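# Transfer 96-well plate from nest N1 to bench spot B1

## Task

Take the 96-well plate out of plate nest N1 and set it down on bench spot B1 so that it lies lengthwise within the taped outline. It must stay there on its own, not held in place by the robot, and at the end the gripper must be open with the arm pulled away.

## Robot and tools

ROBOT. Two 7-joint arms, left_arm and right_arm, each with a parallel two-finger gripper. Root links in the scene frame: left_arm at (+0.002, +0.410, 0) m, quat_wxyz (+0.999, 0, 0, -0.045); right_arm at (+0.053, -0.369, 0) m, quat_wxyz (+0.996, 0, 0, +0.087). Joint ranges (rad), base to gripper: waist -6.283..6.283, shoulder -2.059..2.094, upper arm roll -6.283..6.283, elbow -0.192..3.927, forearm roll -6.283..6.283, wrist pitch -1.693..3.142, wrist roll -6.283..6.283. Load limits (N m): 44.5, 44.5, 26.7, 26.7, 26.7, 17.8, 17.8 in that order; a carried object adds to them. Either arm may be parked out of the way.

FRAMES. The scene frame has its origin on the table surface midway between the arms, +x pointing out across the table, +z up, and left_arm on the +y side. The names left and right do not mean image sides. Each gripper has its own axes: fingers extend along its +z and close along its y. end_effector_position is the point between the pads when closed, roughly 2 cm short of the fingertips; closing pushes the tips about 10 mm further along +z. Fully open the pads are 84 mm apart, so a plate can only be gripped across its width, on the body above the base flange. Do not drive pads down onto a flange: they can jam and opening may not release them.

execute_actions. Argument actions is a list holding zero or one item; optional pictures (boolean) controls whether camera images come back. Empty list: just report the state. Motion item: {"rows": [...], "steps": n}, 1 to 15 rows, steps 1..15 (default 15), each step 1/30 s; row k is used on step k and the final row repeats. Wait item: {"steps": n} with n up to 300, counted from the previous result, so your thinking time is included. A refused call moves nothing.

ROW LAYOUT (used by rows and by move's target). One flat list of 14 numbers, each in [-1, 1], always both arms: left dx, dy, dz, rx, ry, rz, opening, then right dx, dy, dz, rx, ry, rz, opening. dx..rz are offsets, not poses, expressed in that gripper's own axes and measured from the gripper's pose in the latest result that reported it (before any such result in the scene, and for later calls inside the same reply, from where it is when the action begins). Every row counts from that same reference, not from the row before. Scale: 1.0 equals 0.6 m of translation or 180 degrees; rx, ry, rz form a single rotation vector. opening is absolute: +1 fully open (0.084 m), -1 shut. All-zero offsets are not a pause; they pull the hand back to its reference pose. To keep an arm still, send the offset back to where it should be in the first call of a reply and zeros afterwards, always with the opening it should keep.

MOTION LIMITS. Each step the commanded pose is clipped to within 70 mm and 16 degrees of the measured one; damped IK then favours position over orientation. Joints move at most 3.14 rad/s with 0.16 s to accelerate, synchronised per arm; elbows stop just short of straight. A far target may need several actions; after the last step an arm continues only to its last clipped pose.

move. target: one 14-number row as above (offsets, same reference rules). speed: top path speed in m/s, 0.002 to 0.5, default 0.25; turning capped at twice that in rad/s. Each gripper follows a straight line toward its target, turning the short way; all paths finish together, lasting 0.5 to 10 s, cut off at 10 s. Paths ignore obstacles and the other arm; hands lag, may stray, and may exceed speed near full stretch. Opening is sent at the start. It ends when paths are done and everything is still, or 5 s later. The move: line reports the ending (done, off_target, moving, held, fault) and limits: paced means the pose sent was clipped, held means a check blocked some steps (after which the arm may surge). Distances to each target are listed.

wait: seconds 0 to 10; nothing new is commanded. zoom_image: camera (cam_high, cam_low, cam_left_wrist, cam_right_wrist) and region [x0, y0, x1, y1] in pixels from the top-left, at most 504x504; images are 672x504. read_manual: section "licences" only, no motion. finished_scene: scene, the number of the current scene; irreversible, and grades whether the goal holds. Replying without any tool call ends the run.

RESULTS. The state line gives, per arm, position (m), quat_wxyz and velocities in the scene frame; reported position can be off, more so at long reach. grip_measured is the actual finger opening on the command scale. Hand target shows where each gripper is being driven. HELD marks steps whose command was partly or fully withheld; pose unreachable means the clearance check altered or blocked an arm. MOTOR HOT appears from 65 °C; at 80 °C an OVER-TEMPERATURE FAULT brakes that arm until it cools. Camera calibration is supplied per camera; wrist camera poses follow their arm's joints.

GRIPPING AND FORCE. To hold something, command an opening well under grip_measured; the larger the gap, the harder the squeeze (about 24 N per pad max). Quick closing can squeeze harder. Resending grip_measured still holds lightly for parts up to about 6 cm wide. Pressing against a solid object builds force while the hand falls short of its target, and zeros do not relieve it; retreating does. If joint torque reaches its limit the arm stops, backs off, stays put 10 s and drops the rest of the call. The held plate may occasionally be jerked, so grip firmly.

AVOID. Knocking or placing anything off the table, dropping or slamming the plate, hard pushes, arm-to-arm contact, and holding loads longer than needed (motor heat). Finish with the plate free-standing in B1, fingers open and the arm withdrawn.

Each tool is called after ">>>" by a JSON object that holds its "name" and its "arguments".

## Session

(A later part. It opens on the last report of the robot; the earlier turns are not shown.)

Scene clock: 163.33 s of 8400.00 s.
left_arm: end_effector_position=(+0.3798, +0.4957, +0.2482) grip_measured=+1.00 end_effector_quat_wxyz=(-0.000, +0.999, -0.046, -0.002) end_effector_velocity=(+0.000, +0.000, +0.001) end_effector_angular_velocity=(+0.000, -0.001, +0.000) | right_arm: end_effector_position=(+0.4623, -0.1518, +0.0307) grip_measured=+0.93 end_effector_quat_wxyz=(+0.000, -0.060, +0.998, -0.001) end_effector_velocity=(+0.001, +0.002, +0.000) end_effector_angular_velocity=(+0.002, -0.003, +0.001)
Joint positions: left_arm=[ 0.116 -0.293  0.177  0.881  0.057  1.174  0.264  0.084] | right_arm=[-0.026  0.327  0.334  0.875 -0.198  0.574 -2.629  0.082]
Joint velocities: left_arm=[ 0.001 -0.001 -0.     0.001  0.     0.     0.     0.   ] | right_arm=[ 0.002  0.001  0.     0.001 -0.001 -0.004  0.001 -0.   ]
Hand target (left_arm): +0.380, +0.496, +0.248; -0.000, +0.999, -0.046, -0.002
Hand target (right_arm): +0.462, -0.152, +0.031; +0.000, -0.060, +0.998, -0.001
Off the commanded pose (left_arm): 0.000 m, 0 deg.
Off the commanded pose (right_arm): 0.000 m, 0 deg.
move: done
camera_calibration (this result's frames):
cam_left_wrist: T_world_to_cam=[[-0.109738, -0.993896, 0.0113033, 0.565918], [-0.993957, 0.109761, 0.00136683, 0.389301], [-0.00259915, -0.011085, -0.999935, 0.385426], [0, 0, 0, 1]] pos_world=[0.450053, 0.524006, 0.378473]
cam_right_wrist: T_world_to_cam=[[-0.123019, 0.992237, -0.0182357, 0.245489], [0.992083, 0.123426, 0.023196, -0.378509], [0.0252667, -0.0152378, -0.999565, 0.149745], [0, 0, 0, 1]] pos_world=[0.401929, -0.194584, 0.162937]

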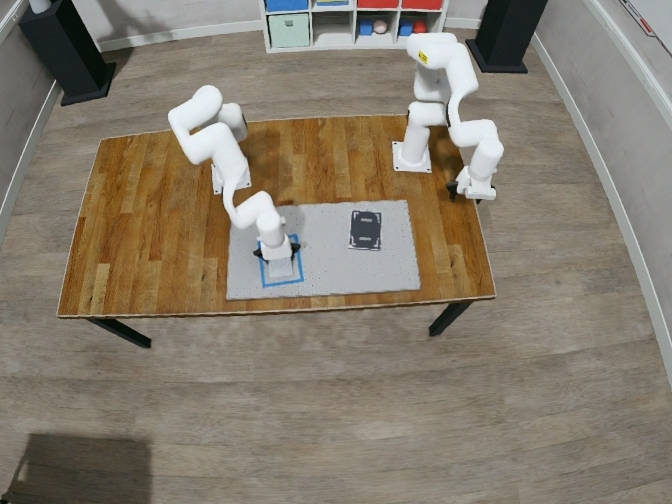

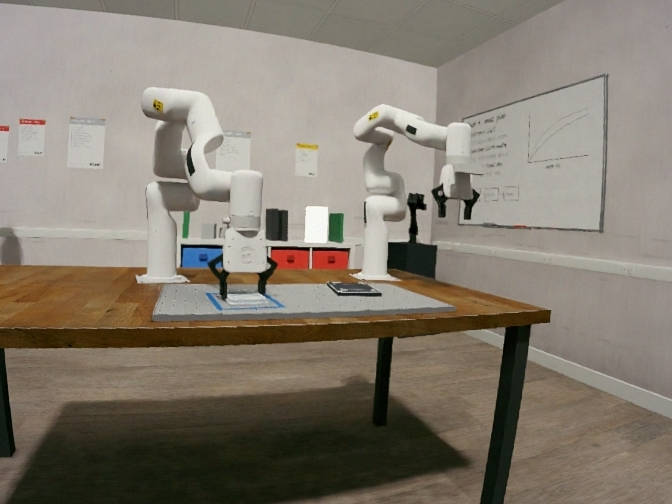

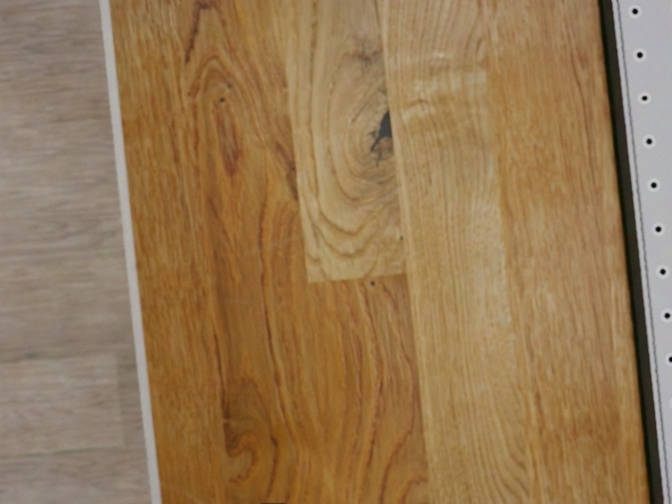

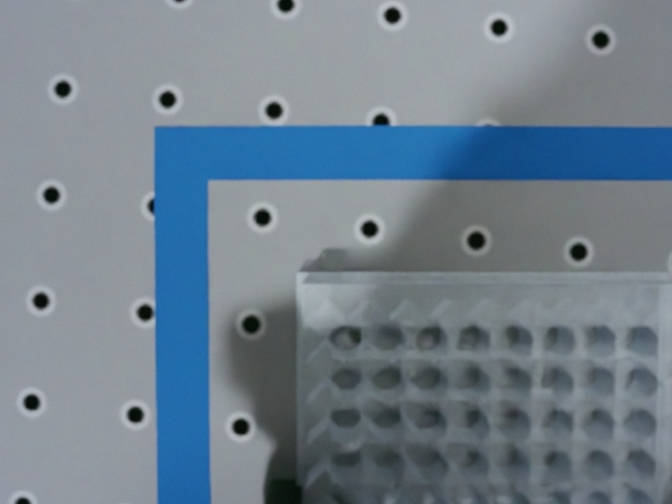

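>>> {"name": "move", "arguments": {"target": [0, 0, 0, 0, 0, 0, 1, 0, 0, 0.002, 0, 0, 0, -0.3], "speed": 0.004}}

>>> {"name": "zoom_image", "arguments": {"camera": "cam_right_wrist", "region": [260, 230, 380, 310]}}

Scene clock: 176.93 s of 8400.00 s.
left_arm: end_effector_position=(+0.3798, +0.4957, +0.2482) grip_measured=+1.00 end_effector_quat_wxyz=(-0.000, +0.999, -0.046, -0.002) end_effector_velocity=(+0.000, +0.000, +0.000) end_effector_angular_velocity=(+0.001, -0.000, -0.002) | right_arm: end_effector_position=(+0.4628, -0.1516, +0.0302) grip_measured=+0.93 end_effector_quat_wxyz=(+0.001, -0.060, +0.998, -0.001) end_effector_velocity=(-0.000, +0.000, -0.000) end_effector_angular_velocity=(+0.001, -0.000, +0.000)
Joint positions: left_arm=[ 0.116 -0.293  0.177  0.881  0.057  1.174  0.264  0.084] | right_arm=[-0.025  0.329  0.333  0.876 -0.2    0.571 -2.627  0.082]
Joint velocities: left_arm=[ 0.    -0.    -0.     0.     0.001  0.     0.002 -0.   ] | right_arm=[-0.     0.001  0.001 -0.    -0.    -0.002  0.001  0.   ]
Hand target (left_arm): +0.380, +0.496, +0.248; -0.000, +0.999, -0.046, -0.002
Hand target (right_arm): +0.462, -0.152, +0.029; +0.000, -0.060, +0.998, -0.001
Off the commanded pose (left_arm): 0.000 m, 0 deg.
Off the commanded pose (right_arm): 0.001 m, 0 deg.
After step 90, 9.90 s passed at rest.
move: done
camera_calibration (this result's frames):
cam_left_wrist: T_world_to_cam=[[-0.109738, -0.993896, 0.0113033, 0.565918], [-0.993957, 0.109761, 0.00136688, 0.389301], [-0.00259919, -0.011085, -0.999935, 0.385426], [0, 0, 0, 1]] pos_world=[0.450053, 0.524006, 0.378473]
cam_right_wrist: T_world_to_cam=[[-0.123042, 0.992239, -0.0179642, 0.245323], [0.99204, 0.123466, 0.0247586, -0.379061], [0.0267845, -0.0147748, -0.999532, 0.148594], [0, 0, 0, 1]] pos_world=[0.402249, -0.194423, 0.162317]

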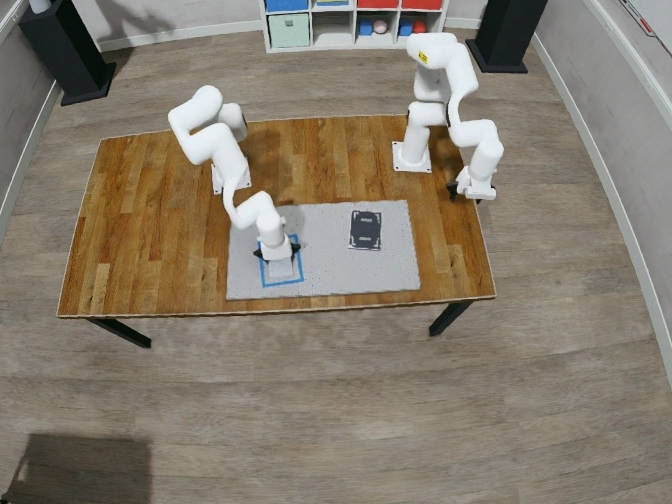

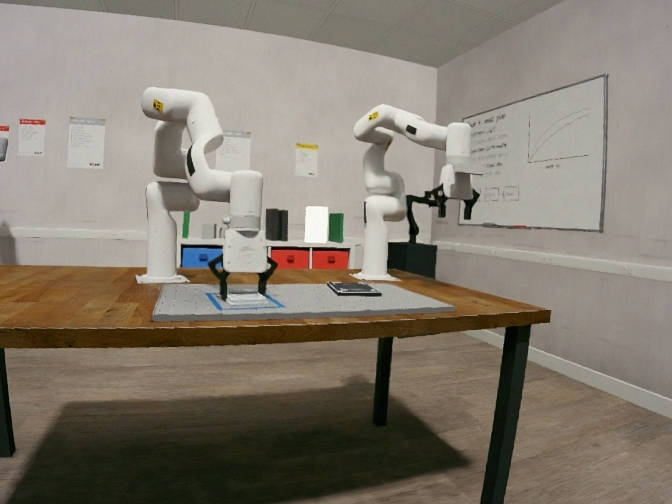

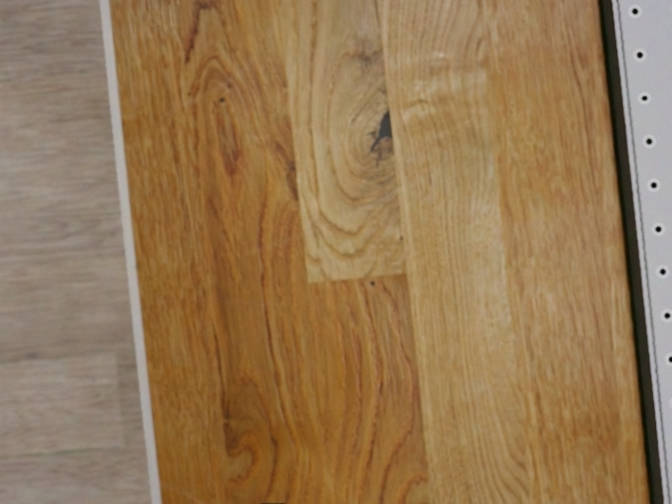

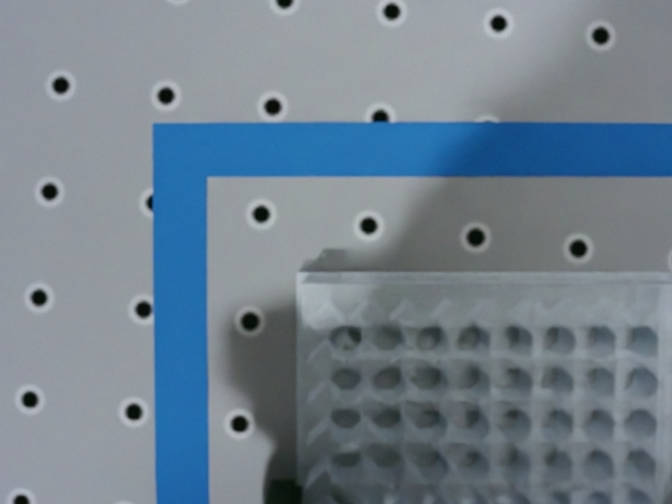

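Region (260, 230, 380, 310) of cam_right_wrist's 672x504 image, scaled by 4.200, with more detail than that image has.

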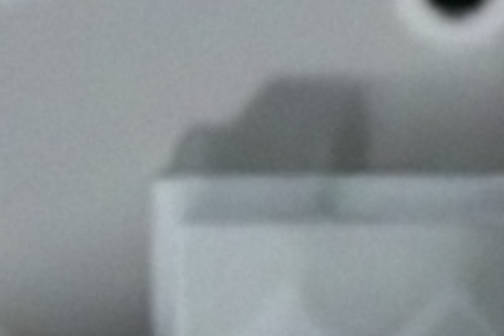

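Contact. Ease the push, open, then lift and clear.

>>> {"name": "execute_actions", "arguments": {"actions": [{"rows": [[0,0,0,0,0,0,1,0,0,-0.001,0,0,0,-0.3],[0,0,0,0,0,0,1,0,0,-0.001,0,0,0,-0.3],[0,0,0,0,0,0,1,0,0,-0.001,0,0,0,-0.3],[0,0,0,0,0,0,1,0,0,-0.001,0,0,0,-0.3],[0,0,0,0,0,0,1,0,0,-0.001,0,0,0,-0.3],[0,0,0,0,0,0,1,0,0,-0.001,0,0,0,1]], "steps": 15}], "pictures": false}}

>>> {"name": "move", "arguments": {"target": [0, 0, 0, 0, 0, 0, 1, 0, 0, -0.1, 0, 0, 0, 1], "speed": 0.08}}

>>> {"name": "move", "arguments": {"target": [0, 0, 0, 0, 0, 0, 1, 0.1, -0.22, -0.08, 0, 0, 0, 1], "speed": 0.25}}

>>> {"name": "zoom_image", "arguments": {"camera": "cam_high", "region": [230, 220, 330, 300]}}

Scene clock: 189.73 s of 8400.00 s.
left_arm: end_effector_position=(+0.3798, +0.4957, +0.2482) grip_measured=+1.00 end_effector_quat_wxyz=(-0.000, +0.999, -0.046, -0.002) end_effector_velocity=(+0.000, -0.001, -0.000) end_effector_angular_velocity=(+0.001, +0.000, -0.003) | right_arm: end_effector_position=(+0.4605, -0.1527, +0.0286) grip_measured=+1.00 end_effector_quat_wxyz=(-0.002, -0.060, +0.998, -0.002) end_effector_velocity=(+0.001, +0.003, +0.003) end_effector_angular_velocity=(+0.003, -0.005, +0.005)
Joint positions: left_arm=[ 0.116 -0.293  0.177  0.881  0.057  1.174  0.264  0.084] | right_arm=[-0.025  0.33   0.333  0.872 -0.199  0.574 -2.628  0.084]
Joint velocities: left_arm=[ 0.001  0.001 -0.003  0.     0.    -0.     0.001  0.   ] | right_arm=[ 0.002 -0.003  0.004  0.004  0.001  0.001 -0.001  0.   ]
Hand target (left_arm): +0.380, +0.496, +0.248; -0.000, +0.999, -0.046, -0.002
Hand target (right_arm): +0.463, -0.152, +0.031; +0.001, -0.060, +0.998, -0.001
Off the commanded pose (left_arm): 0.000 m, 0 deg.
Off the commanded pose (right_arm): 0.003 m, 0 deg.
Steps of this call (steps 1 to 90: nothing new was sent; then 9.30 s passed at rest; steps 91 to 105: all 15 steps of this action). Readings (end_effector_position):
91: left_arm (+0.3798, +0.4957, +0.2482) | right_arm (+0.4624, -0.1518, +0.0296)
92: left_arm (+0.3798, +0.4957, +0.2482) | right_arm (+0.4624, -0.1518, +0.0296)
94: left_arm (+0.3798, +0.4957, +0.2482) | right_arm (+0.4624, -0.1518, +0.0297)
98: left_arm (+0.3798, +0.4957, +0.2482) | right_arm (+0.4623, -0.1518, +0.0298)
105: the state above

Scene clock: 191.27 s of 8400.00 s.
left_arm: end_effector_position=(+0.3798, +0.4957, +0.2482) grip_measured=+1.00 end_effector_quat_wxyz=(-0.000, +0.999, -0.046, -0.002) end_effector_velocity=(+0.000, +0.000, +0.000) end_effector_angular_velocity=(-0.001, -0.001, +0.001) | right_arm: end_effector_position=(+0.4622, -0.1520, +0.0899) grip_measured=+1.00 end_effector_quat_wxyz=(+0.001, -0.060, +0.998, -0.001) end_effector_velocity=(+0.000, +0.001, +0.003) end_effector_angular_velocity=(+0.000, -0.001, +0.002)
Joint positions: left_arm=[ 0.116 -0.293  0.177  0.881  0.057  1.174  0.264  0.084] | right_arm=[-0.052  0.186  0.371  0.898 -0.104  0.727 -2.695  0.084]
Joint velocities: left_arm=[-0.    -0.001  0.001  0.    -0.     0.    -0.    -0.   ] | right_arm=[ 0.001 -0.005  0.001  0.003  0.003  0.007 -0.003 -0.   ]
Hand target (left_arm): +0.380, +0.496, +0.248; -0.000, +0.999, -0.046, -0.002
Hand target (right_arm): +0.462, -0.152, +0.090; +0.001, -0.060, +0.998, -0.001
Off the commanded pose (left_arm): 0.000 m, 0 deg.
Off the commanded pose (right_arm): 0.001 m, 0 deg.
move: done
camera_calibration (this result's frames):
cam_left_wrist: T_world_to_cam=[[-0.109738, -0.993896, 0.0113036, 0.565918], [-0.993957, 0.109761, 0.0013671, 0.389301], [-0.00259944, -0.0110852, -0.999935, 0.385426], [0, 0, 0, 1]] pos_world=[0.450053, 0.524006, 0.378472]
cam_right_wrist: T_world_to_cam=[[-0.122878, 0.992242, -0.0188704, 0.246717], [0.992093, 0.123305, 0.0233947, -0.379783], [0.02554, -0.0158465, -0.999548, 0.208688], [0, 0, 0, 1]] pos_world=[0.401767, -0.194667, 0.222135]

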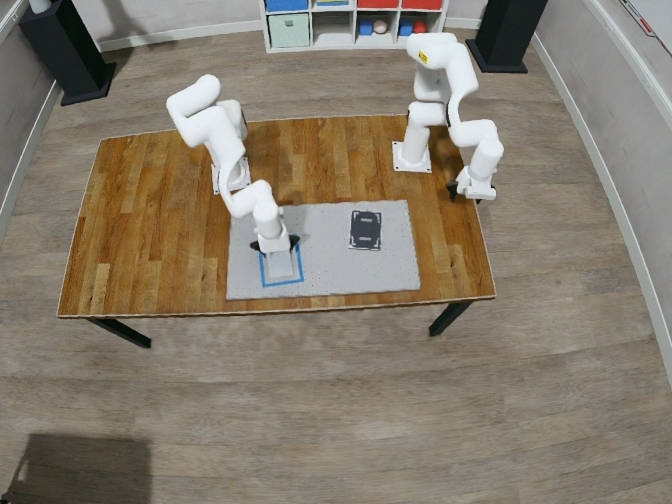

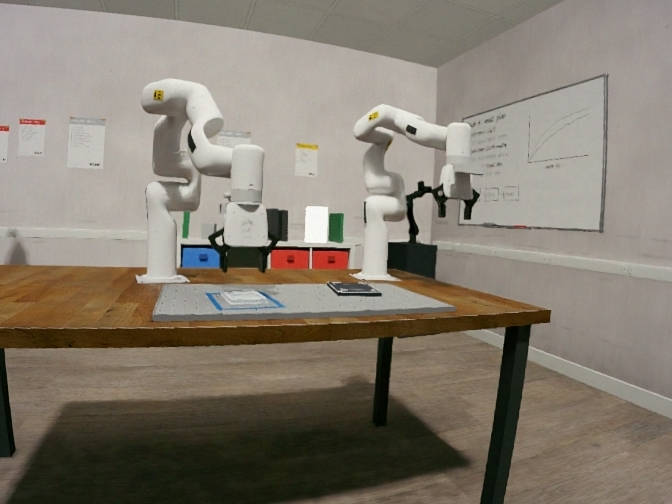

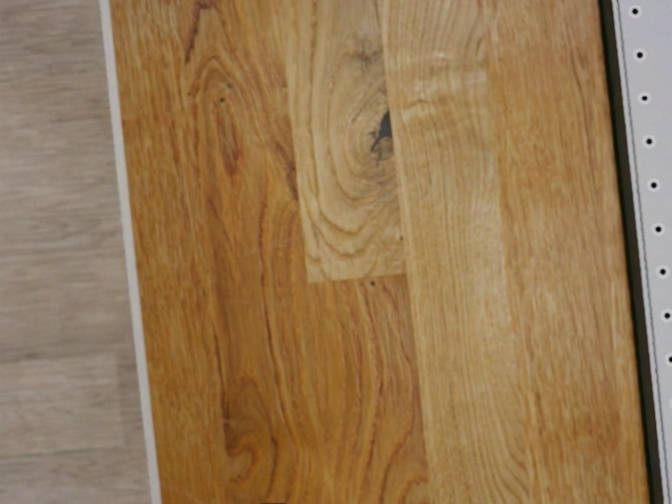

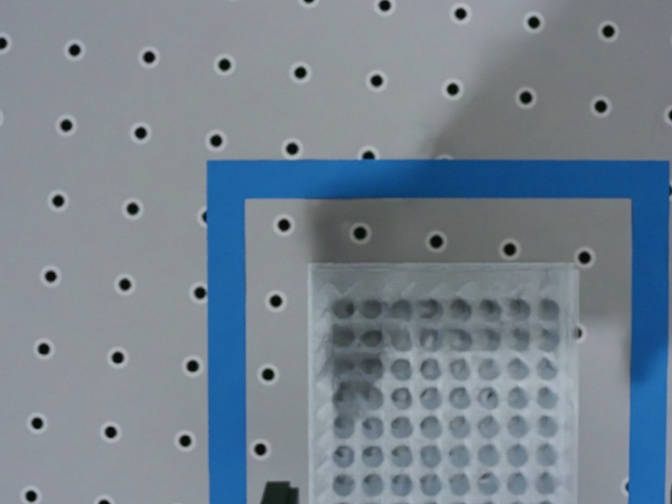

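Scene clock: 192.50 s of 8400.00 s.
left_arm: end_effector_position=(+0.3798, +0.4957, +0.2482) grip_measured=+1.00 end_effector_quat_wxyz=(-0.000, +0.999, -0.046, -0.002) end_effector_velocity=(-0.000, +0.000, -0.000) end_effector_angular_velocity=(-0.001, +0.000, +0.002) | right_arm: end_effector_position=(+0.4178, -0.2896, +0.1370) grip_measured=+1.00 end_effector_quat_wxyz=(-0.000, -0.060, +0.998, -0.001) end_effector_velocity=(-0.000, -0.003, +0.002) end_effector_angular_velocity=(+0.001, -0.002, -0.003)
Joint positions: left_arm=[ 0.116 -0.293  0.177  0.881  0.057  1.174  0.264  0.084] | right_arm=[-0.2   -0.205  0.24   0.625  0.063  0.825 -3.095  0.084]
Joint velocities: left_arm=[ 0.001 -0.     0.001 -0.    -0.001 -0.    -0.    -0.   ] | right_arm=[-0.003 -0.008 -0.006 -0.003  0.001  0.003 -0.007 -0.   ]
Hand target (left_arm): +0.380, +0.496, +0.248; -0.000, +0.999, -0.046, -0.002
Hand target (right_arm): +0.418, -0.290, +0.137; -0.000, -0.059, +0.998, -0.001
Off the commanded pose (left_arm): 0.000 m, 0 deg.
Off the commanded pose (right_arm): 0.001 m, 0 deg.
move: done
camera_calibration (this result's frames):
cam_left_wrist: T_world_to_cam=[[-0.109738, -0.993896, 0.0113034, 0.565918], [-0.993957, 0.109761, 0.00136707, 0.389301], [-0.00259939, -0.0110851, -0.999935, 0.385426], [0, 0, 0, 1]] pos_world=[0.450053, 0.524006, 0.378472]
cam_right_wrist: T_world_to_cam=[[-0.122965, 0.992235, -0.0186718, 0.378729], [0.992119, 0.123364, 0.0219236, -0.319702], [0.0240568, -0.0158288, -0.999585, 0.255373], [0, 0, 0, 1]] pos_world=[0.35761, -0.332306, 0.269348]

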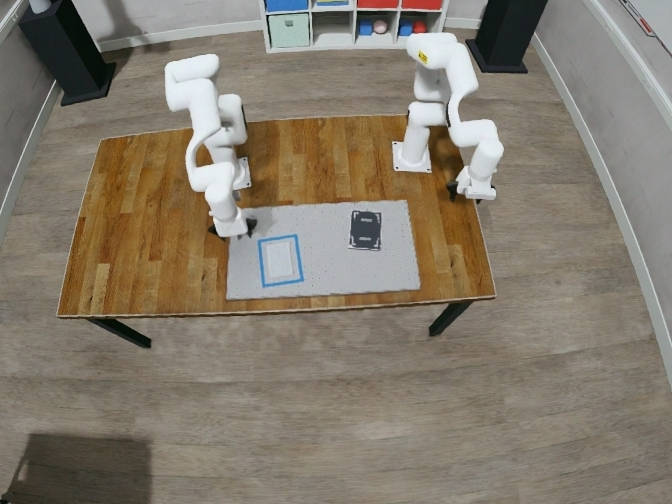

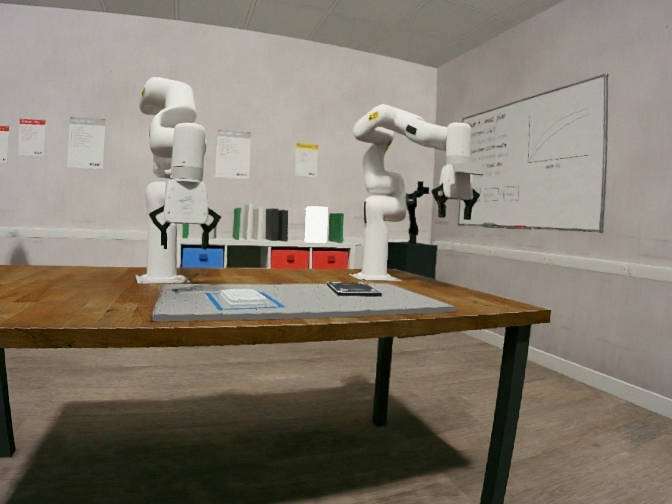

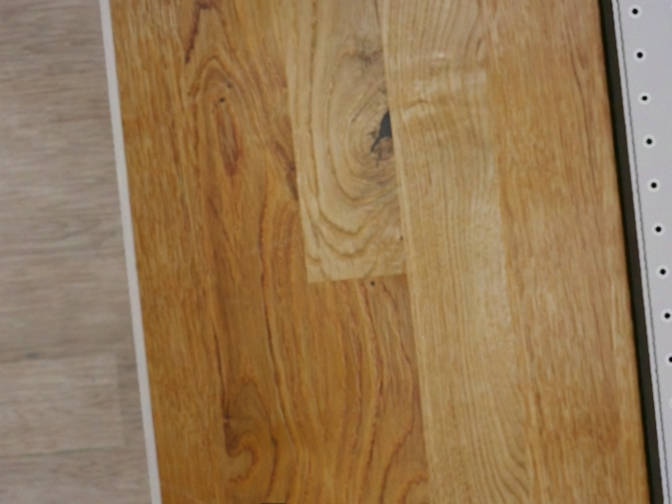

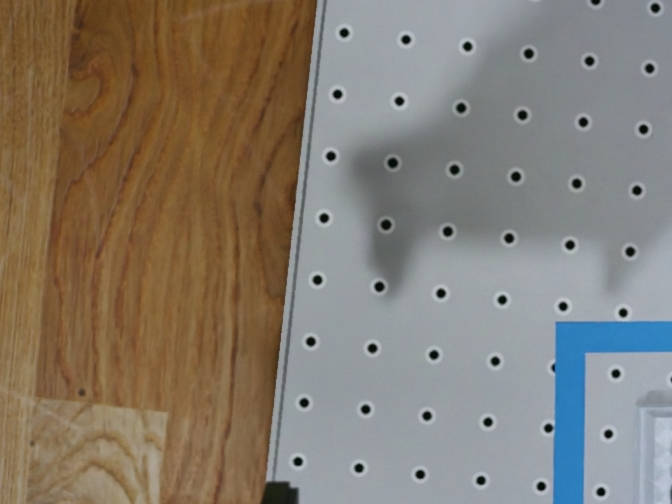

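Region (230, 220, 330, 300) of cam_high's 672x504 image, scaled by 5.040, with more detail than that image has; it fills the top 403 rows of this view, and the rest is white.

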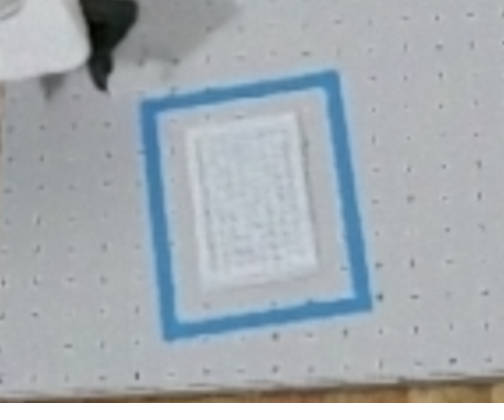

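>>> {"name": "finished_scene", "arguments": {"scene": 2}}

The scene is finished: the task was done.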